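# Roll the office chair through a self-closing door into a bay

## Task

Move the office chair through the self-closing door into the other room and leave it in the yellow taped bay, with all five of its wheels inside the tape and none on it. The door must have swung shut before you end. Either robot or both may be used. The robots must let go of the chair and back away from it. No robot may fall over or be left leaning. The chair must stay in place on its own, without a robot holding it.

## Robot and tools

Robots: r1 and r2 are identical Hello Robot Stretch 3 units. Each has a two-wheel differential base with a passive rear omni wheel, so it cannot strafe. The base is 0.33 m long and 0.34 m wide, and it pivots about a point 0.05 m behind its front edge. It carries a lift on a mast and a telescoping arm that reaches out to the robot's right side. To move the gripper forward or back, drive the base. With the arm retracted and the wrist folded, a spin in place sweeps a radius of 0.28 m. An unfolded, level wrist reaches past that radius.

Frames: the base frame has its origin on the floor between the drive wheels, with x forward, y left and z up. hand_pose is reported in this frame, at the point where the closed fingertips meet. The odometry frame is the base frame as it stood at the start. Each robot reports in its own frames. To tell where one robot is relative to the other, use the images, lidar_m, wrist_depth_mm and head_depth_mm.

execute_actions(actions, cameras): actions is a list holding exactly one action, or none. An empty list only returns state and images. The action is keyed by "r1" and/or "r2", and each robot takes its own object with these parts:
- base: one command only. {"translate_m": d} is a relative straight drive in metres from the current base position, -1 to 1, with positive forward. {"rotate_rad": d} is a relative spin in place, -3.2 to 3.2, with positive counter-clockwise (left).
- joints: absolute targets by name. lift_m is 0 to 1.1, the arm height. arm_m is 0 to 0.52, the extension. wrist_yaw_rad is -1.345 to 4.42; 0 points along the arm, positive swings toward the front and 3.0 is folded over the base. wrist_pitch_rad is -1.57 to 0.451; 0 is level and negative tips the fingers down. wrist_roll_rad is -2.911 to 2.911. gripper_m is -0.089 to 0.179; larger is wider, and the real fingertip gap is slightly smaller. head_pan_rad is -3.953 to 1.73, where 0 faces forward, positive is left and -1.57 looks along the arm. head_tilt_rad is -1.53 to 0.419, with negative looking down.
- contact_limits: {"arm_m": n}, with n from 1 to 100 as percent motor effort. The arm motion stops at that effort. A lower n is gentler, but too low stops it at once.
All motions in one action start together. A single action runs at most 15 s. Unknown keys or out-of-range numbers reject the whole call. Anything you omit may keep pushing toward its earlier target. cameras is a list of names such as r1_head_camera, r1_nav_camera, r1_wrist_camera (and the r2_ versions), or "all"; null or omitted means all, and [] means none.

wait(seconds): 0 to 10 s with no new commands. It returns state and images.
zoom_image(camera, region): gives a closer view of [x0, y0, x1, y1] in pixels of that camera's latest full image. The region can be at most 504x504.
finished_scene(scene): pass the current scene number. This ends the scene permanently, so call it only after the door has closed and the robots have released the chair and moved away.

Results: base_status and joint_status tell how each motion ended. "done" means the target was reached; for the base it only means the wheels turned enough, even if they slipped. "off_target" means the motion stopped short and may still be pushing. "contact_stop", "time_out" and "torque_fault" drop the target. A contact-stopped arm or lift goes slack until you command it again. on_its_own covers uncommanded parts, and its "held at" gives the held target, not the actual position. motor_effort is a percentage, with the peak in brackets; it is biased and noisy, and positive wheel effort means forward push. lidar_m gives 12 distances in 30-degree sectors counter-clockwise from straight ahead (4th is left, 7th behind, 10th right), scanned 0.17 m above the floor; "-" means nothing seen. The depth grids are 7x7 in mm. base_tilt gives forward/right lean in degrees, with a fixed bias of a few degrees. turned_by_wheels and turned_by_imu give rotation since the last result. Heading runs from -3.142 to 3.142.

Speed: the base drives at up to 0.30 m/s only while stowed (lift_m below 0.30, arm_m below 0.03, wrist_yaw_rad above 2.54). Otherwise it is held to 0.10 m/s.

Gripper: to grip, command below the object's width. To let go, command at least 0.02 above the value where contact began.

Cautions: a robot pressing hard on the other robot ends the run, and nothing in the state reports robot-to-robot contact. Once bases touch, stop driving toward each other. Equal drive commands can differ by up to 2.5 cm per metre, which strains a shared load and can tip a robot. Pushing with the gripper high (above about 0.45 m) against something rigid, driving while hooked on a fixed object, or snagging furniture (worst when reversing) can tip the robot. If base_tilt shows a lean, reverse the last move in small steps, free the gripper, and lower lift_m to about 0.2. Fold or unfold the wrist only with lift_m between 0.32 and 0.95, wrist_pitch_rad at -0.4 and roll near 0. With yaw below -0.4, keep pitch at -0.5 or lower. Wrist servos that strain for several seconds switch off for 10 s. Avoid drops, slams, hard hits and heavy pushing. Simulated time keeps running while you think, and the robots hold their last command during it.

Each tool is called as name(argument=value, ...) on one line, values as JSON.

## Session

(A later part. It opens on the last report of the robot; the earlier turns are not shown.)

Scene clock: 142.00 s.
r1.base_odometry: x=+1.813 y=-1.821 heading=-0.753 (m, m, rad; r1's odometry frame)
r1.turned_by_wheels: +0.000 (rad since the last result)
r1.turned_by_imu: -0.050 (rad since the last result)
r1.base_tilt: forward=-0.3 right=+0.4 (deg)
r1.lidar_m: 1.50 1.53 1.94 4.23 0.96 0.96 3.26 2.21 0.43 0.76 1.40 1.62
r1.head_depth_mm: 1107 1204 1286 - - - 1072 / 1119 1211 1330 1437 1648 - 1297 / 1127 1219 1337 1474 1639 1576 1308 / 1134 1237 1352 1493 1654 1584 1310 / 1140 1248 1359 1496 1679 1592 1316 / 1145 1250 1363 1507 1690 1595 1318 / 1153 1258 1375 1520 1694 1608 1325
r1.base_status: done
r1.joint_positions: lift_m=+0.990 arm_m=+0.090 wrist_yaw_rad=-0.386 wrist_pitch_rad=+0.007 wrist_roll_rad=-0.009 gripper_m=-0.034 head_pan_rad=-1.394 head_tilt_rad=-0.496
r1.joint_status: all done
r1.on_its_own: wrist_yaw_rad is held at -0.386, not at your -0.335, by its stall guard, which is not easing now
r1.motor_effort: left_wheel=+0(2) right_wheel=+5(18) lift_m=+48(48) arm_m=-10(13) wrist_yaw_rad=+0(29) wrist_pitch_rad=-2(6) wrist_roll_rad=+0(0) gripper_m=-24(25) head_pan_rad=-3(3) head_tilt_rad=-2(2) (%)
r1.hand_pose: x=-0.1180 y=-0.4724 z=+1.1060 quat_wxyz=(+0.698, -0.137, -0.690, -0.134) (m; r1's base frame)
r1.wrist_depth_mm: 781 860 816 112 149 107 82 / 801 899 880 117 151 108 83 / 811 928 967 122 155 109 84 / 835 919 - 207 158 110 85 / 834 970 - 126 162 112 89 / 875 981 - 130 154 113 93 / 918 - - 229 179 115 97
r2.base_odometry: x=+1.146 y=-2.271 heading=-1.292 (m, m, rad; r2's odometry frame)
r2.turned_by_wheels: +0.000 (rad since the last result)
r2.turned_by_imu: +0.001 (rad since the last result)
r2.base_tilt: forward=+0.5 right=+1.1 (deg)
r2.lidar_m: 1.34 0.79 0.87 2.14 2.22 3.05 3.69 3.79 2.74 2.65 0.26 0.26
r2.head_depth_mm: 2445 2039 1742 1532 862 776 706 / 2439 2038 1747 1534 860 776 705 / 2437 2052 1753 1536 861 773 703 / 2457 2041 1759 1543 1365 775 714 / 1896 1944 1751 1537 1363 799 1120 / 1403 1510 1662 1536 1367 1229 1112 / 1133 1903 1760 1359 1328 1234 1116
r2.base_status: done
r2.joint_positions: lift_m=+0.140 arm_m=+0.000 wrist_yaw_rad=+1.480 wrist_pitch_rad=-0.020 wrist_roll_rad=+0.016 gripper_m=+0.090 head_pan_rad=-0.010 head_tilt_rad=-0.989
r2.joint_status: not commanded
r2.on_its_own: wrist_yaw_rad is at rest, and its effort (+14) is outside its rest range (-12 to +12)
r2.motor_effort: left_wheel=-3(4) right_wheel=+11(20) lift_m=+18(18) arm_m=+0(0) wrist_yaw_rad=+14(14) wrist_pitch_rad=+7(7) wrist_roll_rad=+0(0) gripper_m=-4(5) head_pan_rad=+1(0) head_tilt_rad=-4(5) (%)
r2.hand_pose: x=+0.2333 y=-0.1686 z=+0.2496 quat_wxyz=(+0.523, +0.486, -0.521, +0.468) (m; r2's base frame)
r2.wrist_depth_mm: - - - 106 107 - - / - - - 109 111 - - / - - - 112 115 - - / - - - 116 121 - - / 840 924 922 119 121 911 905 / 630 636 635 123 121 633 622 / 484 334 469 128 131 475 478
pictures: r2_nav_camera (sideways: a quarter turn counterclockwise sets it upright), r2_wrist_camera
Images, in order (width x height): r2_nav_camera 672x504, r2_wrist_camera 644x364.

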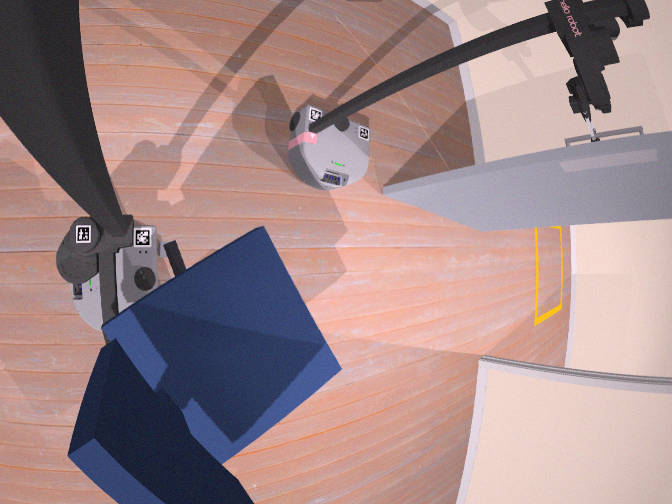

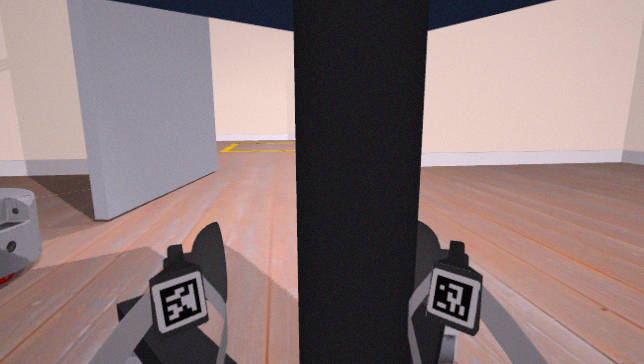

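execute_actions(actions=[{"r1":{"joints":{"arm_m":0.115}},"r2":{"base":{"rotate_rad":-0.04},"joints":{"gripper_m":0.03,"wrist_yaw_rad":1.45}}}], cameras=[])

execute_actions(actions=[{"r2":{"base":{"translate_m":1.0},"joints":{"head_tilt_rad":-0.8}}}], cameras=[])

execute_actions(actions=[{"r2":{"base":{"translate_m":0.6}}}], cameras=["r2_head_camera","r2_nav_camera"])

Scene clock: 151.10 s.
r1.base_odometry: x=+1.813 y=-1.821 heading=-0.753 (m, m, rad; r1's odometry frame)
r1.turned_by_wheels: +0.000 (rad since the last result)
r1.turned_by_imu: -0.023 (rad since the last result)
r1.base_tilt: forward=+0.4 right=-0.7 (deg)
r1.lidar_m: 1.49 1.51 1.90 3.98 0.95 0.97 3.25 2.28 0.43 0.68 1.39 1.62
r1.head_depth_mm: 1130 1220 1297 - - - 924 / 1140 1239 1349 1458 1619 1511 1313 / 1147 1241 1357 1485 1654 1597 1327 / 1153 1245 1361 1490 1672 1601 1320 / 1163 1255 1362 1497 1660 1604 1331 / 1159 1259 1380 1513 1678 1619 1328 / 1162 1263 1383 1511 1685 1613 1330
r1.base_status: not commanded
r1.joint_positions: lift_m=+0.990 arm_m=+0.115 wrist_yaw_rad=-0.385 wrist_pitch_rad=-0.020 wrist_roll_rad=-0.009 gripper_m=-0.034 head_pan_rad=-1.394 head_tilt_rad=-0.496
r1.joint_status: all done
r1.on_its_own: wrist_yaw_rad is held at -0.386, not at your -0.335, by its stall guard, which is not easing now
r1.motor_effort: left_wheel=+1(10) right_wheel=+2(11) lift_m=+48(48) arm_m=-5(7) wrist_yaw_rad=-1(24) wrist_pitch_rad=+6(7) wrist_roll_rad=+0(1) gripper_m=-24(26) head_pan_rad=-4(3) head_tilt_rad=-2(2) (%)
r1.hand_pose: x=-0.1176 y=-0.4973 z=+1.0991 quat_wxyz=(+0.696, -0.128, -0.692, -0.143) (m; r1's base frame)
r1.wrist_depth_mm: 750 900 751 113 150 107 83 / 791 887 790 118 153 109 84 / 816 931 876 203 155 110 85 / 807 946 965 208 158 112 86 / 840 975 - 126 161 113 90 / 876 990 - 130 155 114 94 / 902 - 974 225 179 116 98
r2.base_odometry: x=+1.146 y=-2.271 heading=-1.331 (m, m, rad; r2's odometry frame)
r2.turned_by_wheels: -0.039 (rad since the last result)
r2.turned_by_imu: -0.038 (rad since the last result)
r2.base_tilt: forward=+0.4 right=+1.2 (deg)
r2.lidar_m: 1.48 0.84 0.84 2.13 2.20 2.92 3.69 3.79 2.78 2.65 2.71 0.26
r2.head_depth_mm: 2320 2043 1761 1539 860 774 705 / 2439 2043 1749 1528 862 775 705 / 2446 2036 1754 1529 859 774 704 / 2446 2036 1764 1549 1365 776 713 / 2374 2025 1752 1532 1363 788 1102 / 1569 1672 1677 1531 1369 1229 1123 / 1212 1340 1692 1369 1334 1231 1117
r2.base_status: done
r2.joint_positions: lift_m=+0.140 arm_m=+0.000 wrist_yaw_rad=+1.439 wrist_pitch_rad=-0.020 wrist_roll_rad=+0.016 gripper_m=+0.031 head_pan_rad=-0.010 head_tilt_rad=-0.989
r2.joint_status: all done
r2.motor_effort: left_wheel=+8(10) right_wheel=-10(11) lift_m=+18(18) arm_m=+0(0) wrist_yaw_rad=+8(16) wrist_pitch_rad=+7(7) wrist_roll_rad=+0(0) gripper_m=-12(87) head_pan_rad=+0(1) head_tilt_rad=-4(3) (%)
r2.hand_pose: x=+0.2321 y=-0.1792 z=+0.2496 quat_wxyz=(+0.533, +0.475, -0.531, +0.457) (m; r2's base frame)
r2.wrist_depth_mm: 999 - 311 109 346 - - / - - - 113 - - - / - - - 116 - - - / - - - 119 - - - / 928 930 931 123 - 901 913 / 627 633 - 127 - 632 631 / 470 333 461 132 429 480 474
pictures: none
No camera images: the call's "cameras" was empty. Leave "cameras" out to get every camera's image.

Scene clock: 162.07 s.
r1.base_odometry: x=+1.813 y=-1.821 heading=-0.753 (m, m, rad; r1's odometry frame)
r1.turned_by_wheels: +0.000 (rad since the last result)
r1.turned_by_imu: +0.000 (rad since the last result)
r1.base_tilt: forward=+0.4 right=-0.7 (deg)
r1.lidar_m: 1.49 1.51 1.89 3.95 4.49 3.56 3.26 0.53 0.43 0.68 1.40 1.62
r1.head_depth_mm: 1129 1222 1299 - - - 929 / 1142 1245 1351 1449 1629 1508 1316 / 1141 1247 1363 1482 1643 1599 1318 / 1147 1249 1359 1490 1659 1594 1325 / 1153 1247 1375 1508 1674 1604 1324 / 1158 1259 1363 1517 1670 1606 1332 / 1159 1263 1379 1519 1679 1619 1324
r1.base_status: not commanded
r1.joint_positions: lift_m=+0.990 arm_m=+0.115 wrist_yaw_rad=-0.385 wrist_pitch_rad=-0.020 wrist_roll_rad=-0.009 gripper_m=-0.034 head_pan_rad=-1.394 head_tilt_rad=-0.496
r1.joint_status: not commanded
r1.on_its_own: wrist_yaw_rad is held at -0.386, not at your -0.335, by its stall guard, which is not easing now
r1.motor_effort: left_wheel=+1(1) right_wheel=+3(3) lift_m=+47(48) arm_m=-5(5) wrist_yaw_rad=-1(1) wrist_pitch_rad=+7(7) wrist_roll_rad=+0(1) gripper_m=-24(24) head_pan_rad=-4(4) head_tilt_rad=-1(2) (%)
r1.hand_pose: x=-0.1176 y=-0.4973 z=+1.0991 quat_wxyz=(+0.696, -0.128, -0.692, -0.143) (m; r1's base frame)
r1.wrist_depth_mm: 761 863 733 113 149 107 83 / 788 919 796 119 153 109 84 / 800 924 874 205 155 110 85 / 840 938 973 209 159 112 86 / 828 - - 126 161 113 90 / 877 978 - 130 154 114 94 / 887 - 959 226 179 116 98
r2.base_odometry: x=+1.382 y=-3.242 heading=-1.332 (m, m, rad; r2's odometry frame)
r2.turned_by_wheels: +0.000 (rad since the last result)
r2.turned_by_imu: +0.009 (rad since the last result)
r2.base_tilt: forward=+0.4 right=+1.1 (deg)
r2.lidar_m: 1.11 0.54 0.44 2.18 0.68 3.00 4.70 3.86 2.73 2.61 0.28 1.37
r2.head_depth_mm: 3663 2847 2194 1808 1521 834 736 / 3655 2829 2211 1797 1520 832 736 / 3583 2822 2200 1804 1525 1320 736 / 3609 2845 2192 1794 1521 1311 737 / 3576 2824 2192 1802 1530 1324 1143 / 3579 2707 1290 1363 1421 1323 1165 / 885 930 971 1018 1073 1136 1121
r2.base_status: done
r2.joint_positions: lift_m=+0.140 arm_m=+0.000 wrist_yaw_rad=+1.179 wrist_pitch_rad=-0.021 wrist_roll_rad=+0.016 gripper_m=+0.030 head_pan_rad=-0.010 head_tilt_rad=-0.803
r2.joint_status: all done
r2.on_its_own: wrist_yaw_rad is held at +1.184, not at your +1.450, by its stall guard, which is not easing now
r2.motor_effort: left_wheel=-4(11) right_wheel=+8(22) lift_m=+18(18) arm_m=-1(1) wrist_yaw_rad=+3(29) wrist_pitch_rad=+7(7) wrist_roll_rad=+0(0) gripper_m=-11(13) head_pan_rad=+1(1) head_tilt_rad=+2(12) (%)
r2.hand_pose: x=+0.2149 y=-0.2431 z=+0.2495 quat_wxyz=(+0.588, +0.402, -0.588, +0.384) (m; r2's base frame)
r2.wrist_depth_mm: - - 312 106 351 - - / - - - 108 - - - / - - - 112 - - - / - - - 115 - - - / 935 915 822 119 - 924 911 / 627 633 - 123 - 632 631 / 464 316 460 127 430 475 477
pictures: none
No camera images: the call's "cameras" was empty. Leave "cameras" out to get every camera's image.

Scene clock: 169.10 s.
r1.base_odometry: x=+1.813 y=-1.821 heading=-0.753 (m, m, rad; r1's odometry frame)
r1.turned_by_wheels: +0.000 (rad since the last result)
r1.turned_by_imu: +0.000 (rad since the last result)
r1.base_tilt: forward=+0.4 right=-0.7 (deg)
r1.lidar_m: 1.50 1.51 1.89 3.99 4.48 3.55 3.27 2.28 0.43 0.68 1.40 1.62
r1.head_depth_mm: 1130 1221 1304 - - - 926 / 1148 1237 1348 1449 1610 1504 1318 / 1145 1244 1348 1494 1647 1594 1321 / 1150 1250 1353 1501 1673 1602 1317 / 1154 1246 1360 1501 1668 1610 1327 / 1161 1257 1378 1510 1676 1608 1327 / 1163 1262 1371 1519 1680 1625 1331
r1.base_status: not commanded
r1.joint_positions: lift_m=+0.990 arm_m=+0.115 wrist_yaw_rad=-0.385 wrist_pitch_rad=-0.020 wrist_roll_rad=-0.009 gripper_m=-0.034 head_pan_rad=-1.394 head_tilt_rad=-0.496
r1.joint_status: not commanded
r1.on_its_own: wrist_yaw_rad is held at -0.386, not at your -0.335, by its stall guard, which is not easing now
r1.motor_effort: left_wheel=+1(1) right_wheel=+2(2) lift_m=+48(47) arm_m=-5(5) wrist_yaw_rad=-1(1) wrist_pitch_rad=+7(7) wrist_roll_rad=+0(0) gripper_m=-24(24) head_pan_rad=-4(4) head_tilt_rad=-2(2) (%)
r1.hand_pose: x=-0.1176 y=-0.4973 z=+1.0991 quat_wxyz=(+0.696, -0.128, -0.692, -0.143) (m; r1's base frame)
r1.wrist_depth_mm: 769 852 739 114 151 108 84 / 786 910 799 119 152 109 84 / 803 882 864 204 154 110 85 / 829 907 966 209 158 111 87 / 829 952 - 127 161 113 90 / 871 983 - 130 154 114 94 / 872 - 979 226 179 116 98
r2.base_odometry: x=+1.524 y=-3.825 heading=-1.332 (m, m, rad; r2's odometry frame)
r2.turned_by_wheels: +0.000 (rad since the last result)
r2.turned_by_imu: +0.006 (rad since the last result)
r2.base_tilt: forward=+0.4 right=+1.1 (deg)
r2.lidar_m: 3.53 0.44 0.35 0.35 0.38 0.58 5.28 3.82 2.71 2.47 0.30 0.99
r2.head_depth_mm: 3153 2818 2199 1809 1522 834 736 / 3201 2815 2192 1795 1533 1317 735 / 3170 2851 2213 1792 1535 1317 735 / 3142 2839 2203 1802 1520 1320 775 / 3172 2820 2208 1794 1521 1314 1161 / 3168 2820 2198 1800 1518 1295 1152 / 3134 2819 2199 1811 870 905 955
r2.base_status: done
r2.joint_positions: lift_m=+0.140 arm_m=+0.000 wrist_yaw_rad=+1.056 wrist_pitch_rad=-0.021 wrist_roll_rad=+0.016 gripper_m=+0.030 head_pan_rad=-0.010 head_tilt_rad=-0.803
r2.joint_status: not commanded
r2.on_its_own: wrist_yaw_rad is held at +1.081, not at your +1.450, by its stall guard, which is still easing
r2.motor_effort: left_wheel=-3(6) right_wheel=+7(17) lift_m=+18(18) arm_m=+0(1) wrist_yaw_rad=+17(25) wrist_pitch_rad=+7(7) wrist_roll_rad=+0(0) gripper_m=-12(14) head_pan_rad=+0(0) head_tilt_rad=+0(0) (%)
r2.hand_pose: x=+0.2012 y=-0.2713 z=+0.2494 quat_wxyz=(+0.610, +0.366, -0.611, +0.347) (m; r2's base frame)
r2.wrist_depth_mm: - - 313 104 351 866 - / - - - 108 704 897 - / - - - 111 721 952 - / - - - 114 736 984 - / 915 901 915 118 783 926 890 / 627 633 561 122 - 629 620 / 433 334 460 126 440 479 481
pictures: r2_head_camera (sideways: a quarter turn clockwise sets it upright), r2_nav_camera (sideways: a quarter turn counterclockwise sets it upright)
Images, in order (width x height): r2_head_camera 896x504, r2_nav_camera 672x504.

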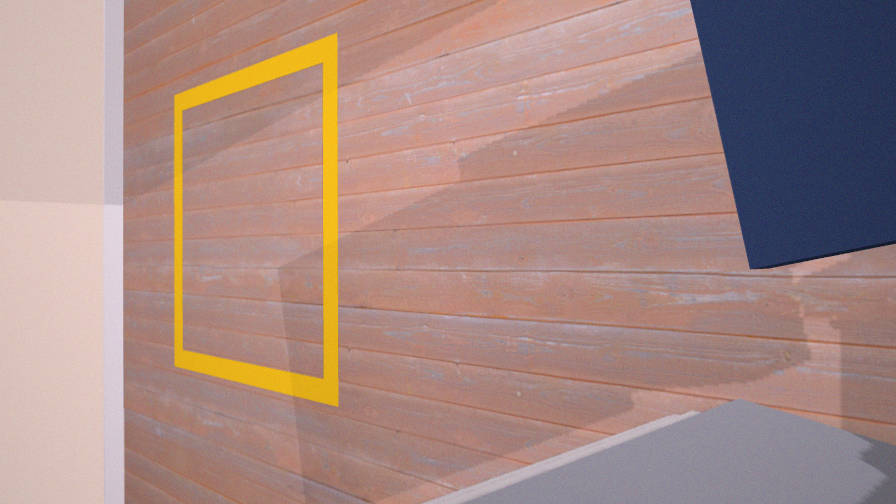

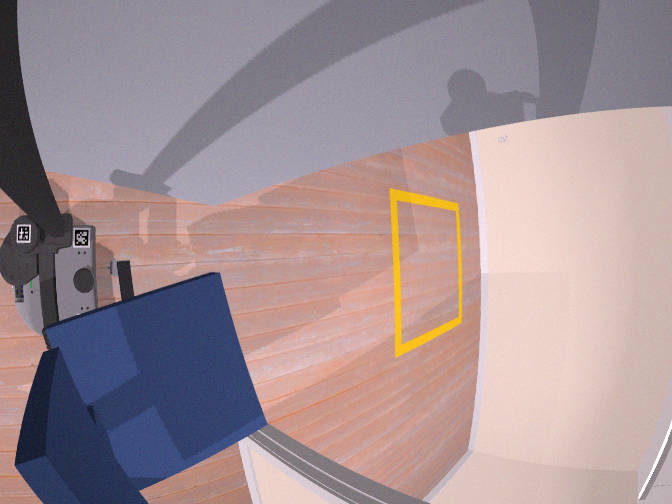

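execute_actions(actions=[{"r2":{"base":{"translate_m":-0.15},"joints":{"wrist_yaw_rad":1.5}}}], cameras=[])

execute_actions(actions=[{"r2":{"base":{"translate_m":0.5},"joints":{"wrist_yaw_rad":1.5,"head_tilt_rad":-1.1,"head_pan_rad":-0.6}}}], cameras=["r2_wrist_camera","r2_nav_camera"])

Scene clock: 180.00 s.
r1.base_odometry: x=+1.813 y=-1.821 heading=-0.753 (m, m, rad; r1's odometry frame)
r1.turned_by_wheels: +0.000 (rad since the last result)
r1.turned_by_imu: +0.000 (rad since the last result)
r1.base_tilt: forward=+0.4 right=-0.7 (deg)
r1.lidar_m: 1.49 1.51 1.90 3.97 4.48 3.54 3.24 2.28 0.43 0.68 1.39 1.62
r1.head_depth_mm: 1131 1215 1302 - - - 925 / 1140 1235 1350 1456 1628 1497 1324 / 1148 1246 1358 1490 1653 1597 1319 / 1149 1249 1357 1507 1656 1593 1324 / 1156 1252 1354 1496 1668 1611 1328 / 1160 1250 1374 1504 1673 1616 1334 / 1167 1270 1381 1530 1676 1614 1327
r1.base_status: not commanded
r1.joint_positions: lift_m=+0.990 arm_m=+0.115 wrist_yaw_rad=-0.385 wrist_pitch_rad=-0.020 wrist_roll_rad=-0.009 gripper_m=-0.034 head_pan_rad=-1.394 head_tilt_rad=-0.496
r1.joint_status: not commanded
r1.on_its_own: wrist_yaw_rad is held at -0.386, not at your -0.335, by its stall guard, which is not easing now
r1.motor_effort: left_wheel=+1(1) right_wheel=+3(2) lift_m=+49(47) arm_m=-5(4) wrist_yaw_rad=-1(1) wrist_pitch_rad=+7(7) wrist_roll_rad=+0(0) gripper_m=-24(24) head_pan_rad=-4(3) head_tilt_rad=-2(2) (%)
r1.hand_pose: x=-0.1176 y=-0.4973 z=+1.0991 quat_wxyz=(+0.696, -0.128, -0.692, -0.143) (m; r1's base frame)
r1.wrist_depth_mm: 781 852 713 114 150 108 84 / 787 897 795 119 152 108 84 / 837 910 876 203 156 110 85 / 838 936 998 209 158 111 87 / 841 971 - 126 162 113 90 / 866 - - 130 155 115 94 / 869 - 949 226 179 116 98
r2.base_odometry: x=+1.489 y=-3.680 heading=-1.332 (m, m, rad; r2's odometry frame)
r2.turned_by_wheels: +0.000 (rad since the last result)
r2.turned_by_imu: -0.001 (rad since the last result)
r2.base_tilt: forward=+0.4 right=+1.1 (deg)
r2.lidar_m: 3.68 0.46 0.37 0.37 0.40 0.92 5.14 3.79 2.72 2.60 1.03 0.31
r2.head_depth_mm: 3282 2872 2215 1808 1529 837 739 / 3278 2875 2216 1803 1530 838 737 / 3293 2852 2216 1813 1528 838 739 / 3326 2865 2199 1804 1513 836 737 / 3335 2832 2214 1801 1522 1324 737 / 3306 2821 2208 1807 1495 1269 1124 / 3306 2847 2140 865 915 965 1013
r2.base_status: done
r2.joint_positions: lift_m=+0.140 arm_m=+0.001 wrist_yaw_rad=+1.504 wrist_pitch_rad=-0.018 wrist_roll_rad=+0.016 gripper_m=+0.030 head_pan_rad=-0.010 head_tilt_rad=-0.800
r2.joint_status: all done
r2.motor_effort: left_wheel=+0(17) right_wheel=-5(23) lift_m=+19(19) arm_m=-1(6) wrist_yaw_rad=-3(69) wrist_pitch_rad=+6(7) wrist_roll_rad=+0(0) gripper_m=+0(20) head_pan_rad=+1(0) head_tilt_rad=+0(1) (%)
r2.hand_pose: x=+0.2338 y=-0.1628 z=+0.2501 quat_wxyz=(+0.517, +0.491, -0.516, +0.474) (m; r2's base frame)
r2.wrist_depth_mm: - 340 273 175 345 696 679 / - - - 180 - - 704 / - - - 185 - 822 725 / 671 - - 192 - 819 749 / 630 916 930 195 916 785 745 / 584 602 652 200 651 629 629 / 484 406 299 209 461 478 482
pictures: none
No camera images: the call's "cameras" was empty. Leave "cameras" out to get every camera's image.

Scene clock: 185.97 s.
r1.base_odometry: x=+1.813 y=-1.821 heading=-0.753 (m, m, rad; r1's odometry frame)
r1.turned_by_wheels: +0.000 (rad since the last result)
r1.turned_by_imu: +0.000 (rad since the last result)
r1.base_tilt: forward=+0.4 right=-0.7 (deg)
r1.lidar_m: 1.50 1.51 1.90 3.98 4.48 3.54 3.26 2.28 0.43 0.68 1.40 1.62
r1.head_depth_mm: 1125 1220 1302 - - - 927 / 1144 1238 1347 1451 1618 1506 1312 / 1145 1241 1355 1482 1651 1601 1324 / 1150 1242 1359 1509 1660 1607 1318 / 1157 1254 1361 1499 1663 1595 1321 / 1161 1256 1376 1507 1678 1619 1327 / 1165 1265 1381 1514 1701 1604 1329
r1.base_status: not commanded
r1.joint_positions: lift_m=+0.990 arm_m=+0.115 wrist_yaw_rad=-0.385 wrist_pitch_rad=-0.020 wrist_roll_rad=-0.009 gripper_m=-0.034 head_pan_rad=-1.394 head_tilt_rad=-0.496
r1.joint_status: not commanded
r1.on_its_own: wrist_yaw_rad is held at -0.386, not at your -0.335, by its stall guard, which is not easing now
r1.motor_effort: left_wheel=+1(1) right_wheel=+3(2) lift_m=+48(47) arm_m=-5(5) wrist_yaw_rad=-1(1) wrist_pitch_rad=+6(6) wrist_roll_rad=+0(0) gripper_m=-24(25) head_pan_rad=-3(4) head_tilt_rad=-2(2) (%)
r1.hand_pose: x=-0.1176 y=-0.4973 z=+1.0991 quat_wxyz=(+0.696, -0.128, -0.692, -0.143) (m; r1's base frame)
r1.wrist_depth_mm: 766 873 733 114 150 108 84 / 785 887 790 119 153 109 85 / 783 920 875 204 155 110 85 / 831 951 981 208 158 111 86 / 834 954 - 126 161 113 90 / 876 - - 129 154 114 94 / 905 - 943 225 180 116 98
r2.base_odometry: x=+1.607 y=-4.165 heading=-1.332 (m, m, rad; r2's odometry frame)
r2.turned_by_wheels: +0.000 (rad since the last result)
r2.turned_by_imu: +0.005 (rad since the last result)
r2.base_tilt: forward=+0.3 right=+1.2 (deg)
r2.lidar_m: 3.18 0.46 0.30 0.30 0.32 0.50 5.63 3.78 2.70 0.94 0.74 0.26
r2.head_depth_mm: 2054 1799 1602 1152 732 599 544 / 2047 1801 1606 910 828 759 708 / 2061 1802 1605 910 827 758 708 / 2059 1799 1604 908 826 758 715 / 2070 1796 1615 913 829 760 1028 / 2064 1808 1599 1425 830 760 1111 / 2073 1797 1614 1450 1320 778 1101
r2.base_status: done
r2.joint_positions: lift_m=+0.140 arm_m=+0.001 wrist_yaw_rad=+1.488 wrist_pitch_rad=-0.027 wrist_roll_rad=+0.016 gripper_m=+0.030 head_pan_rad=-0.593 head_tilt_rad=-1.087
r2.joint_status: all done
r2.motor_effort: left_wheel=+2(8) right_wheel=+7(13) lift_m=+19(19) arm_m=-1(2) wrist_yaw_rad=+8(10) wrist_pitch_rad=+9(9) wrist_roll_rad=+0(0) gripper_m=-10(9) head_pan_rad=-3(29) head_tilt_rad=-4(16) (%)
r2.hand_pose: x=+0.2332 y=-0.1668 z=+0.2478 quat_wxyz=(+0.523, +0.490, -0.518, +0.468) (m; r2's base frame)
r2.wrist_depth_mm: - - 324 120 - - - / - - - 124 - - - / - - - 127 - - - / - - - 131 - - - / 895 878 910 135 970 891 891 / 621 629 557 141 653 618 619 / 450 312 454 145 434 473 474
pictures: r2_nav_camera (sideways: a quarter turn counterclockwise sets it upright), r2_wrist_camera
Images, in order (width x height): r2_nav_camera 672x504, r2_wrist_camera 644x364.

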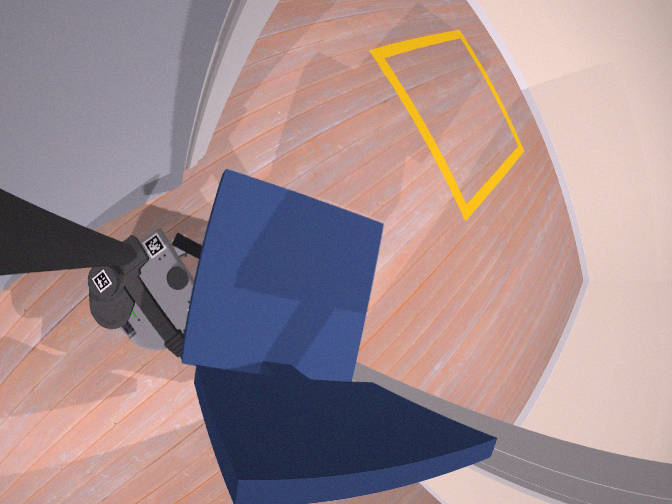

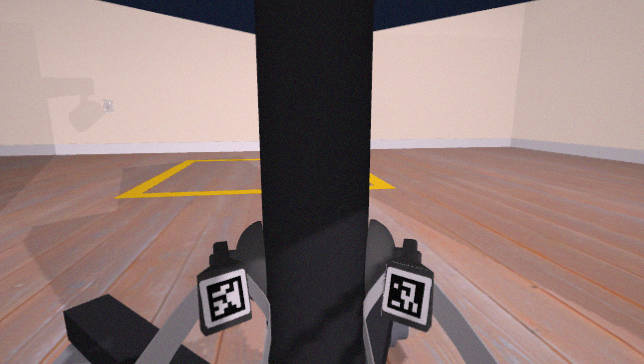

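Lucky regrip. About 1.83 m to go.

execute_actions(actions=[{"r2":{"base":{"rotate_rad":0.05}}}], cameras=[])

execute_actions(actions=[{"r2":{"base":{"translate_m":0.9},"joints":{"wrist_yaw_rad":1.52,"head_pan_rad":0,"head_tilt_rad":-0.9}}}], cameras=["r2_head_camera"])

execute_actions(actions=[{"r1":{"joints":{"gripper_m":0.07,"arm_m":0.03}},"r2":{"base":{"translate_m":0.9},"joints":{"head_tilt_rad":-1.35}}}], cameras=["r2_nav_camera","r1_nav_camera"])

Scene clock: 194.57 s.
r1.base_odometry: x=+1.813 y=-1.821 heading=-0.753 (m, m, rad; r1's odometry frame)
r1.turned_by_wheels: +0.000 (rad since the last result)
r1.turned_by_imu: +0.000 (rad since the last result)
r1.base_tilt: forward=+0.5 right=-0.7 (deg)
r1.lidar_m: 1.50 1.51 1.90 3.96 4.51 3.55 3.26 2.28 0.43 0.68 1.39 1.62
r1.head_depth_mm: 1131 1215 1301 - - - 930 / 1140 1240 1356 1456 1630 1507 1310 / 1147 1240 1356 1495 1661 1601 1316 / 1149 1249 1365 1487 1668 1604 1323 / 1158 1251 1363 1498 1667 1609 1327 / 1162 1253 1369 1504 1675 1603 1324 / 1163 1268 1375 1519 1682 1608 1324
r1.base_status: not commanded
r1.joint_positions: lift_m=+0.990 arm_m=+0.115 wrist_yaw_rad=-0.385 wrist_pitch_rad=-0.020 wrist_roll_rad=-0.009 gripper_m=-0.034 head_pan_rad=-1.394 head_tilt_rad=-0.496
r1.joint_status: not commanded
r1.on_its_own: wrist_yaw_rad is held at -0.386, not at your -0.335, by its stall guard, which is not easing now
r1.motor_effort: left_wheel=+0(1) right_wheel=+2(2) lift_m=+47(47) arm_m=-5(5) wrist_yaw_rad=-2(1) wrist_pitch_rad=+7(7) wrist_roll_rad=+0(0) gripper_m=-24(25) head_pan_rad=-4(3) head_tilt_rad=-2(1) (%)
r1.hand_pose: x=-0.1176 y=-0.4973 z=+1.0991 quat_wxyz=(+0.696, -0.128, -0.692, -0.143) (m; r1's base frame)
r1.wrist_depth_mm: 758 862 727 113 149 107 84 / 784 878 791 119 153 109 84 / 839 921 897 204 155 110 85 / 833 936 953 209 158 112 86 / 854 958 - 126 161 113 90 / 850 - - 130 154 114 94 / 887 993 947 226 179 116 98
r2.base_odometry: x=+1.607 y=-4.165 heading=-1.283 (m, m, rad; r2's odometry frame)
r2.turned_by_wheels: +0.050 (rad since the last result)
r2.turned_by_imu: +0.048 (rad since the last result)
r2.base_tilt: forward=+0.5 right=+1.1 (deg)
r2.lidar_m: 3.18 0.42 0.30 0.30 0.33 0.54 5.64 3.59 2.67 0.74 0.74 0.27
r2.head_depth_mm: 2079 1796 1600 1312 805 613 538 / 2069 1812 1600 910 826 759 709 / 2061 1812 1600 909 824 760 711 / 2060 1800 1604 909 830 758 720 / 2052 1801 1600 908 829 759 1044 / 2068 1806 1600 1442 827 768 1115 / 2077 1814 1617 1447 1316 787 1100
r2.base_status: done
r2.joint_positions: lift_m=+0.140 arm_m=+0.001 wrist_yaw_rad=+1.462 wrist_pitch_rad=-0.027 wrist_roll_rad=+0.016 gripper_m=+0.030 head_pan_rad=-0.593 head_tilt_rad=-1.087
r2.joint_status: not commanded
r2.on_its_own: wrist_yaw_rad is at rest, and its effort (+26) is outside its rest range (-12 to +12)
r2.motor_effort: left_wheel=-5(7) right_wheel=+9(16) lift_m=+19(19) arm_m=-1(1) wrist_yaw_rad=+26(27) wrist_pitch_rad=+9(9) wrist_roll_rad=+0(0) gripper_m=-12(12) head_pan_rad=-3(3) head_tilt_rad=-5(4) (%)
r2.hand_pose: x=+0.2326 y=-0.1733 z=+0.2478 quat_wxyz=(+0.529, +0.483, -0.524, +0.461) (m; r2's base frame)
r2.wrist_depth_mm: - - 361 120 364 - - / - - - 123 - - - / - - - 127 - - - / - - - 131 - - - / 892 898 928 136 914 890 893 / 619 624 - 141 - 616 615 / 461 325 454 145 433 474 471
pictures: none
No camera images: the call's "cameras" was empty. Leave "cameras" out to get every camera's image.

Scene clock: 204.60 s.
r1.base_odometry: x=+1.813 y=-1.821 heading=-0.753 (m, m, rad; r1's odometry frame)
r1.turned_by_wheels: +0.000 (rad since the last result)
r1.turned_by_imu: +0.000 (rad since the last result)
r1.base_tilt: forward=+0.4 right=-0.7 (deg)
r1.lidar_m: 1.49 1.52 1.90 3.97 4.48 3.53 3.25 2.28 0.43 0.68 1.39 1.63
r1.head_depth_mm: 1128 1222 1294 - - - 930 / 1142 1239 1343 1451 1612 1508 1322 / 1148 1243 1354 1499 1648 1600 1319 / 1150 1251 1363 1493 1659 1609 1316 / 1154 1253 1362 1508 1666 1601 1321 / 1155 1258 1376 1510 1672 1603 1327 / 1164 1260 1368 1523 1686 1616 1327
r1.base_status: not commanded
r1.joint_positions: lift_m=+0.990 arm_m=+0.115 wrist_yaw_rad=-0.385 wrist_pitch_rad=-0.020 wrist_roll_rad=-0.009 gripper_m=-0.034 head_pan_rad=-1.394 head_tilt_rad=-0.496
r1.joint_status: not commanded
r1.on_its_own: wrist_yaw_rad is held at -0.386, not at your -0.335, by its stall guard, which is not easing now
r1.motor_effort: left_wheel=+1(1) right_wheel=+2(3) lift_m=+48(47) arm_m=-5(5) wrist_yaw_rad=-1(1) wrist_pitch_rad=+6(7) wrist_roll_rad=+0(0) gripper_m=-24(24) head_pan_rad=-3(4) head_tilt_rad=-2(2) (%)
r1.hand_pose: x=-0.1176 y=-0.4973 z=+1.0991 quat_wxyz=(+0.696, -0.128, -0.692, -0.143) (m; r1's base frame)
r1.wrist_depth_mm: 798 853 718 113 150 108 84 / 811 875 791 119 152 109 84 / 801 880 867 202 155 110 85 / 839 921 972 208 160 111 86 / 814 968 - 126 161 113 90 / 878 993 - 130 154 114 94 / 884 - 971 224 179 116 98
r2.base_odometry: x=+1.862 y=-5.028 heading=-1.283 (m, m, rad; r2's odometry frame)
r2.turned_by_wheels: +0.000 (rad since the last result)
r2.turned_by_imu: +0.009 (rad since the last result)
r2.base_tilt: forward=+0.5 right=+1.1 (deg)
r2.lidar_m: 2.28 2.39 2.23 1.92 0.76 0.62 6.55 3.62 0.92 2.51 2.74 0.26
r2.head_depth_mm: 2073 2279 1938 1649 919 800 716 / 2092 2263 1921 1638 903 800 719 / 2100 2270 1930 1650 1426 798 717 / 2110 2277 1929 1644 1431 800 718 / 2116 2318 1928 1639 1427 799 739 / 2135 2321 1932 1643 1424 1264 1134 / 2147 2321 1920 1650 1428 1264 1136
r2.base_status: done
r2.joint_positions: lift_m=+0.140 arm_m=+0.001 wrist_yaw_rad=+1.467 wrist_pitch_rad=-0.028 wrist_roll_rad=+0.016 gripper_m=+0.030 head_pan_rad=-0.007 head_tilt_rad=-0.902
r2.joint_status: wrist_yaw_rad off_target (ended at +1.467, target +1.520); the others done
r2.on_its_own: wrist_yaw_rad is held at +1.472, not at your +1.520, by its stall guard, which is not easing now
r2.motor_effort: left_wheel=-2(4) right_wheel=+7(22) lift_m=+19(19) arm_m=-1(1) wrist_yaw_rad=+4(38) wrist_pitch_rad=+9(9) wrist_roll_rad=+0(0) gripper_m=-9(13) head_pan_rad=+3(29) head_tilt_rad=+0(13) (%)
r2.hand_pose: x=+0.2327 y=-0.1721 z=+0.2477 quat_wxyz=(+0.528, +0.484, -0.523, +0.462) (m; r2's base frame)
r2.wrist_depth_mm: - - 324 119 - - - / - - - 122 - - - / - - - 126 - - - / - - - 130 - - - / 889 895 889 135 965 880 892 / 613 621 150 139 659 612 612 / 471 332 440 144 430 473 470
pictures: r2_head_camera (sideways: a quarter turn clockwise sets it upright)
Images, in order (width x height): r2_head_camera 896x504.

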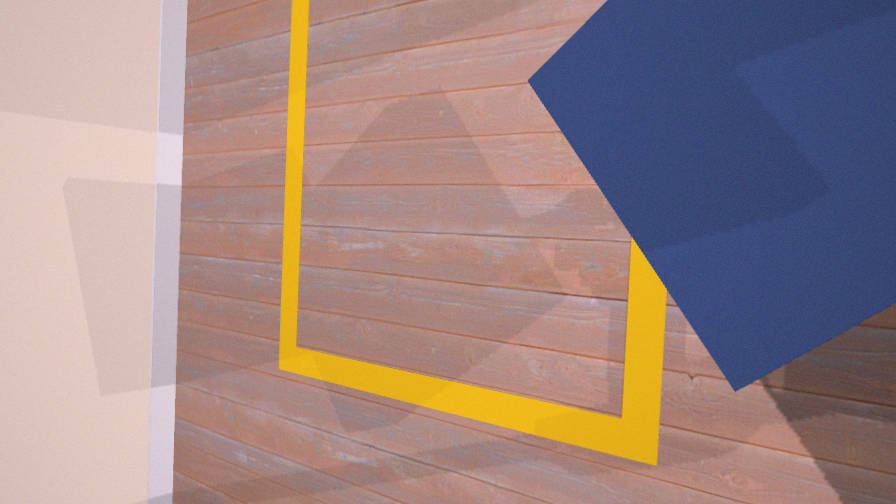

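Scene clock: 214.63 s.
r1.base_odometry: x=+1.813 y=-1.821 heading=-0.753 (m, m, rad; r1's odometry frame)
r1.turned_by_wheels: +0.000 (rad since the last result)
r1.turned_by_imu: +0.100 (rad since the last result)
r1.base_tilt: forward=+0.5 right=-0.7 (deg)
r1.lidar_m: 1.54 1.58 2.13 4.42 4.58 3.38 3.21 2.02 1.44 1.38 1.42 1.61
r1.head_depth_mm: 1116 1206 1306 1418 - - - / 1132 1229 1337 1466 1605 1597 - / 1149 1251 1353 1486 1649 1599 1322 / 1168 1270 1385 1514 1686 1604 1328 / 1176 1270 1399 1532 1709 1613 1315 / 1188 1303 1413 1562 1763 1615 1339 / 1206 1310 1442 1598 1777 1606 1323
r1.base_status: not commanded
r1.joint_positions: lift_m=+0.990 arm_m=+0.030 wrist_yaw_rad=-0.386 wrist_pitch_rad=-0.020 wrist_roll_rad=-0.009 gripper_m=+0.070 head_pan_rad=-1.395 head_tilt_rad=-0.499
r1.joint_status: all done
r1.on_its_own: wrist_yaw_rad is held at -0.386, not at your -0.335, by its stall guard, which is not easing now
r1.motor_effort: left_wheel=+0(60) right_wheel=-1(31) lift_m=+40(49) arm_m=-2(15) wrist_yaw_rad=+0(15) wrist_pitch_rad=+7(10) wrist_roll_rad=+0(1) gripper_m=+0(100) head_pan_rad=-3(4) head_tilt_rad=+0(2) (%)
r1.hand_pose: x=-0.1177 y=-0.4119 z=+1.0994 quat_wxyz=(+0.696, -0.128, -0.692, -0.143) (m; r1's base frame)
r1.wrist_depth_mm: 859 939 - - - - - / 891 980 - - - - - / 919 984 - - - - - / 949 - - - - - - / 951 - - - - - - / 939 - - - - - - / 994 - - - - - -
r2.base_odometry: x=+2.117 y=-5.891 heading=-1.283 (m, m, rad; r2's odometry frame)
r2.turned_by_wheels: +0.000 (rad since the last result)
r2.turned_by_imu: +0.009 (rad since the last result)
r2.base_tilt: forward=+0.5 right=+1.1 (deg)
r2.lidar_m: 1.38 1.45 2.06 2.13 1.98 1.49 1.46 1.60 2.16 2.65 1.88 0.26
r2.head_depth_mm: 1508 1434 854 816 780 539 424 / 1512 1437 854 814 782 746 1138 / 1502 1430 856 818 781 758 1133 / 1517 1436 1370 815 792 - 1135 / 1523 1431 1366 830 1258 - - / 1517 1438 1369 1306 1253 1211 1138 / 1522 1438 1368 1304 1250 1200 1131
r2.base_status: done
r2.joint_positions: lift_m=+0.140 arm_m=+0.001 wrist_yaw_rad=+1.460 wrist_pitch_rad=-0.028 wrist_roll_rad=+0.016 gripper_m=+0.030 head_pan_rad=-0.007 head_tilt_rad=-1.334
r2.joint_status: all done
r2.on_its_own: wrist_yaw_rad is held at +1.472, not at your +1.520, by its stall guard, which is not easing now
r2.motor_effort: left_wheel=-3(4) right_wheel=+8(15) lift_m=+19(19) arm_m=-1(2) wrist_yaw_rad=+9(9) wrist_pitch_rad=+9(9) wrist_roll_rad=+0(0) gripper_m=-9(9) head_pan_rad=+3(3) head_tilt_rad=-5(24) (%)
r2.hand_pose: x=+0.2325 y=-0.1738 z=+0.2477 quat_wxyz=(+0.530, +0.482, -0.524, +0.460) (m; r2's base frame)
r2.wrist_depth_mm: - - 323 119 - - - / - - - 122 - - - / - - - 126 - - - / - - - 130 - - - / 896 912 907 134 998 893 888 / 617 617 352 139 663 615 614 / 476 336 442 144 425 476 472
pictures: r1_nav_camera (sideways: a quarter turn counterclockwise sets it upright), r2_nav_camera (sideways: a quarter turn counterclockwise sets it upright)
Images, in order (width x height): r1_nav_camera 672x504, r2_nav_camera 672x504.

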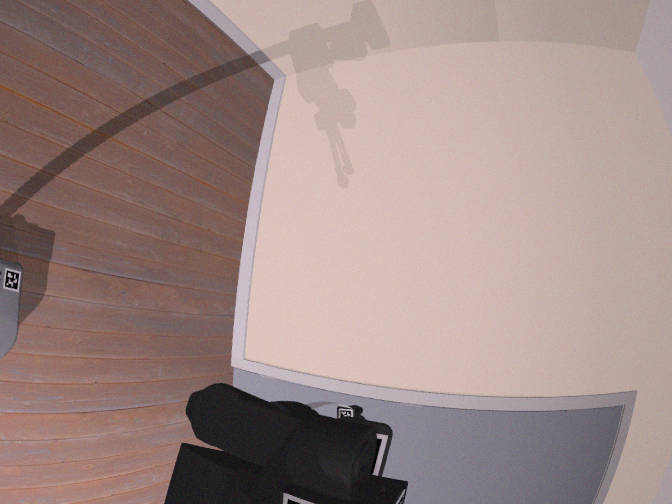

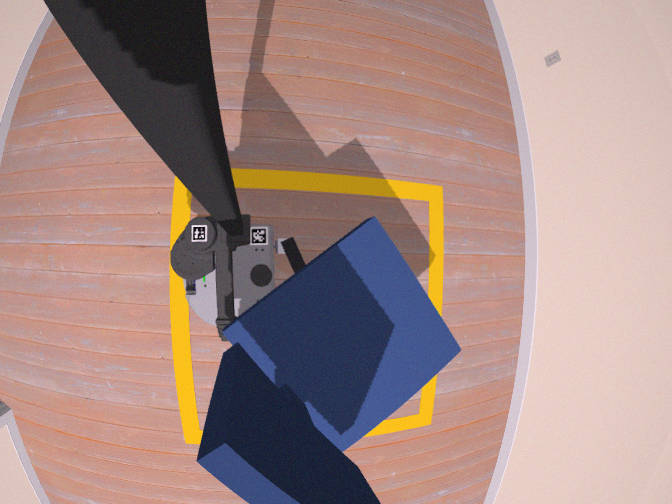

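execute_actions(actions=[{"r2":{"base":{"translate_m":-0.62},"joints":{"gripper_m":0.15,"head_tilt_rad":-1.0}}}], cameras=["r2_nav_camera","r2_wrist_camera","r1_wrist_camera"])

Scene clock: 224.20 s.
r1.base_odometry: x=+1.813 y=-1.821 heading=-0.753 (m, m, rad; r1's odometry frame)
r1.turned_by_wheels: +0.000 (rad since the last result)
r1.turned_by_imu: +0.000 (rad since the last result)
r1.base_tilt: forward=+0.4 right=-0.8 (deg)
r1.lidar_m: 1.54 1.59 2.13 4.43 4.55 3.37 3.22 2.02 1.45 1.38 1.42 1.61
r1.head_depth_mm: 1113 1205 1308 1414 - - - / 1129 1228 1341 1460 1597 1599 - / 1143 1238 1355 1482 1647 1608 1320 / 1165 1253 1377 1506 1676 1608 1319 / 1179 1274 1398 1539 1710 1607 1325 / 1190 1296 1410 1571 1752 1606 1329 / 1209 1316 1437 1588 1781 1608 1324
r1.base_status: not commanded
r1.joint_positions: lift_m=+0.990 arm_m=+0.030 wrist_yaw_rad=-0.386 wrist_pitch_rad=-0.020 wrist_roll_rad=-0.009 gripper_m=+0.070 head_pan_rad=-1.395 head_tilt_rad=-0.499
r1.joint_status: not commanded
r1.on_its_own: wrist_yaw_rad is held at -0.386, not at your -0.335, by its stall guard, which is not easing now
r1.motor_effort: left_wheel=+0(0) right_wheel=-2(1) lift_m=+41(40) arm_m=-2(2) wrist_yaw_rad=+0(0) wrist_pitch_rad=+7(7) wrist_roll_rad=+1(0) gripper_m=-1(0) head_pan_rad=-3(3) head_tilt_rad=+0(0) (%)
r1.hand_pose: x=-0.1177 y=-0.4119 z=+1.0994 quat_wxyz=(+0.696, -0.128, -0.692, -0.143) (m; r1's base frame)
r1.wrist_depth_mm: 850 957 - - - - - / 863 936 - - - - - / 855 979 - - - - - / 887 - - - - - - / 937 - - - - - - / 972 - - - - - - / - - - - - - -
r2.base_odometry: x=+1.942 y=-5.297 heading=-1.283 (m, m, rad; r2's odometry frame)
r2.turned_by_wheels: +0.000 (rad since the last result)
r2.turned_by_imu: -0.005 (rad since the last result)
r2.base_tilt: forward=+0.4 right=+1.0 (deg)
r2.lidar_m: 0.84 2.09 2.22 2.16 1.15 0.87 0.91 0.95 1.23 2.63 2.74 2.06
r2.head_depth_mm: 1780 580 764 1394 1363 1226 1114 / 1862 622 715 978 1342 1230 1136 / 1924 2007 1093 994 1334 1227 1125 / 1945 2012 1091 1456 1357 1226 1120 / 1959 2024 1667 1524 1354 1228 1119 / 1955 2031 1726 1524 1353 1227 1119 / 1974 2003 1732 1524 1355 1225 1118
r2.base_status: done
r2.joint_positions: lift_m=+0.140 arm_m=+0.001 wrist_yaw_rad=+1.469 wrist_pitch_rad=-0.021 wrist_roll_rad=+0.016 gripper_m=+0.150 head_pan_rad=-0.007 head_tilt_rad=-1.001
r2.joint_status: all done
r2.on_its_own: wrist_yaw_rad is held at +1.472, not at your +1.520, by its stall guard, which is not easing now
r2.motor_effort: left_wheel=-1(7) right_wheel=+2(4) lift_m=+19(19) arm_m=-1(1) wrist_yaw_rad=+2(8) wrist_pitch_rad=+7(9) wrist_roll_rad=+0(0) gripper_m=+0(83) head_pan_rad=+2(3) head_tilt_rad=+0(17) (%)
r2.hand_pose: x=+0.2330 y=-0.1717 z=+0.2493 quat_wxyz=(+0.526, +0.483, -0.524, +0.464) (m; r2's base frame)
r2.wrist_depth_mm: - - 430 483 - - - / - - 683 685 - - - / - - - - - - - / - - - - - - - / 923 911 768 749 784 987 903 / 632 633 631 559 638 - 620 / 481 459 481 474 480 457 478
pictures: r1_wrist_camera, r2_nav_camera (sideways: a quarter turn counterclockwise sets it upright), r2_wrist_camera
Images, in order (width x height): r1_wrist_camera 644x364, r2_nav_camera 672x504, r2_wrist_camera 644x364.

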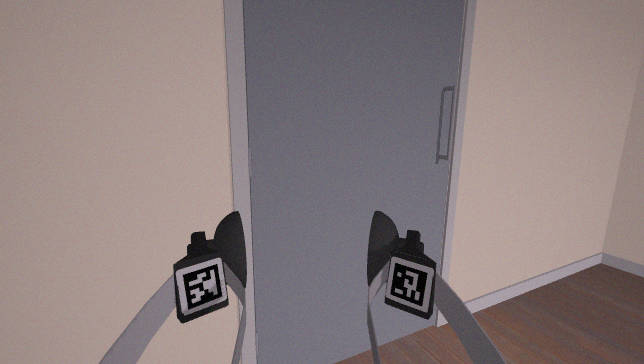

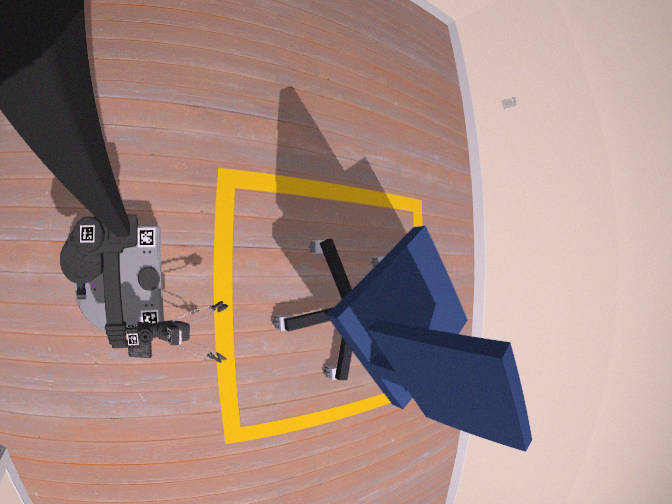

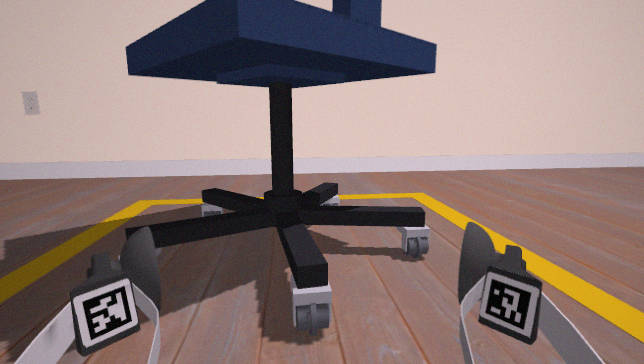

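finished_scene(scene=2)

The scene is finished: the task was done.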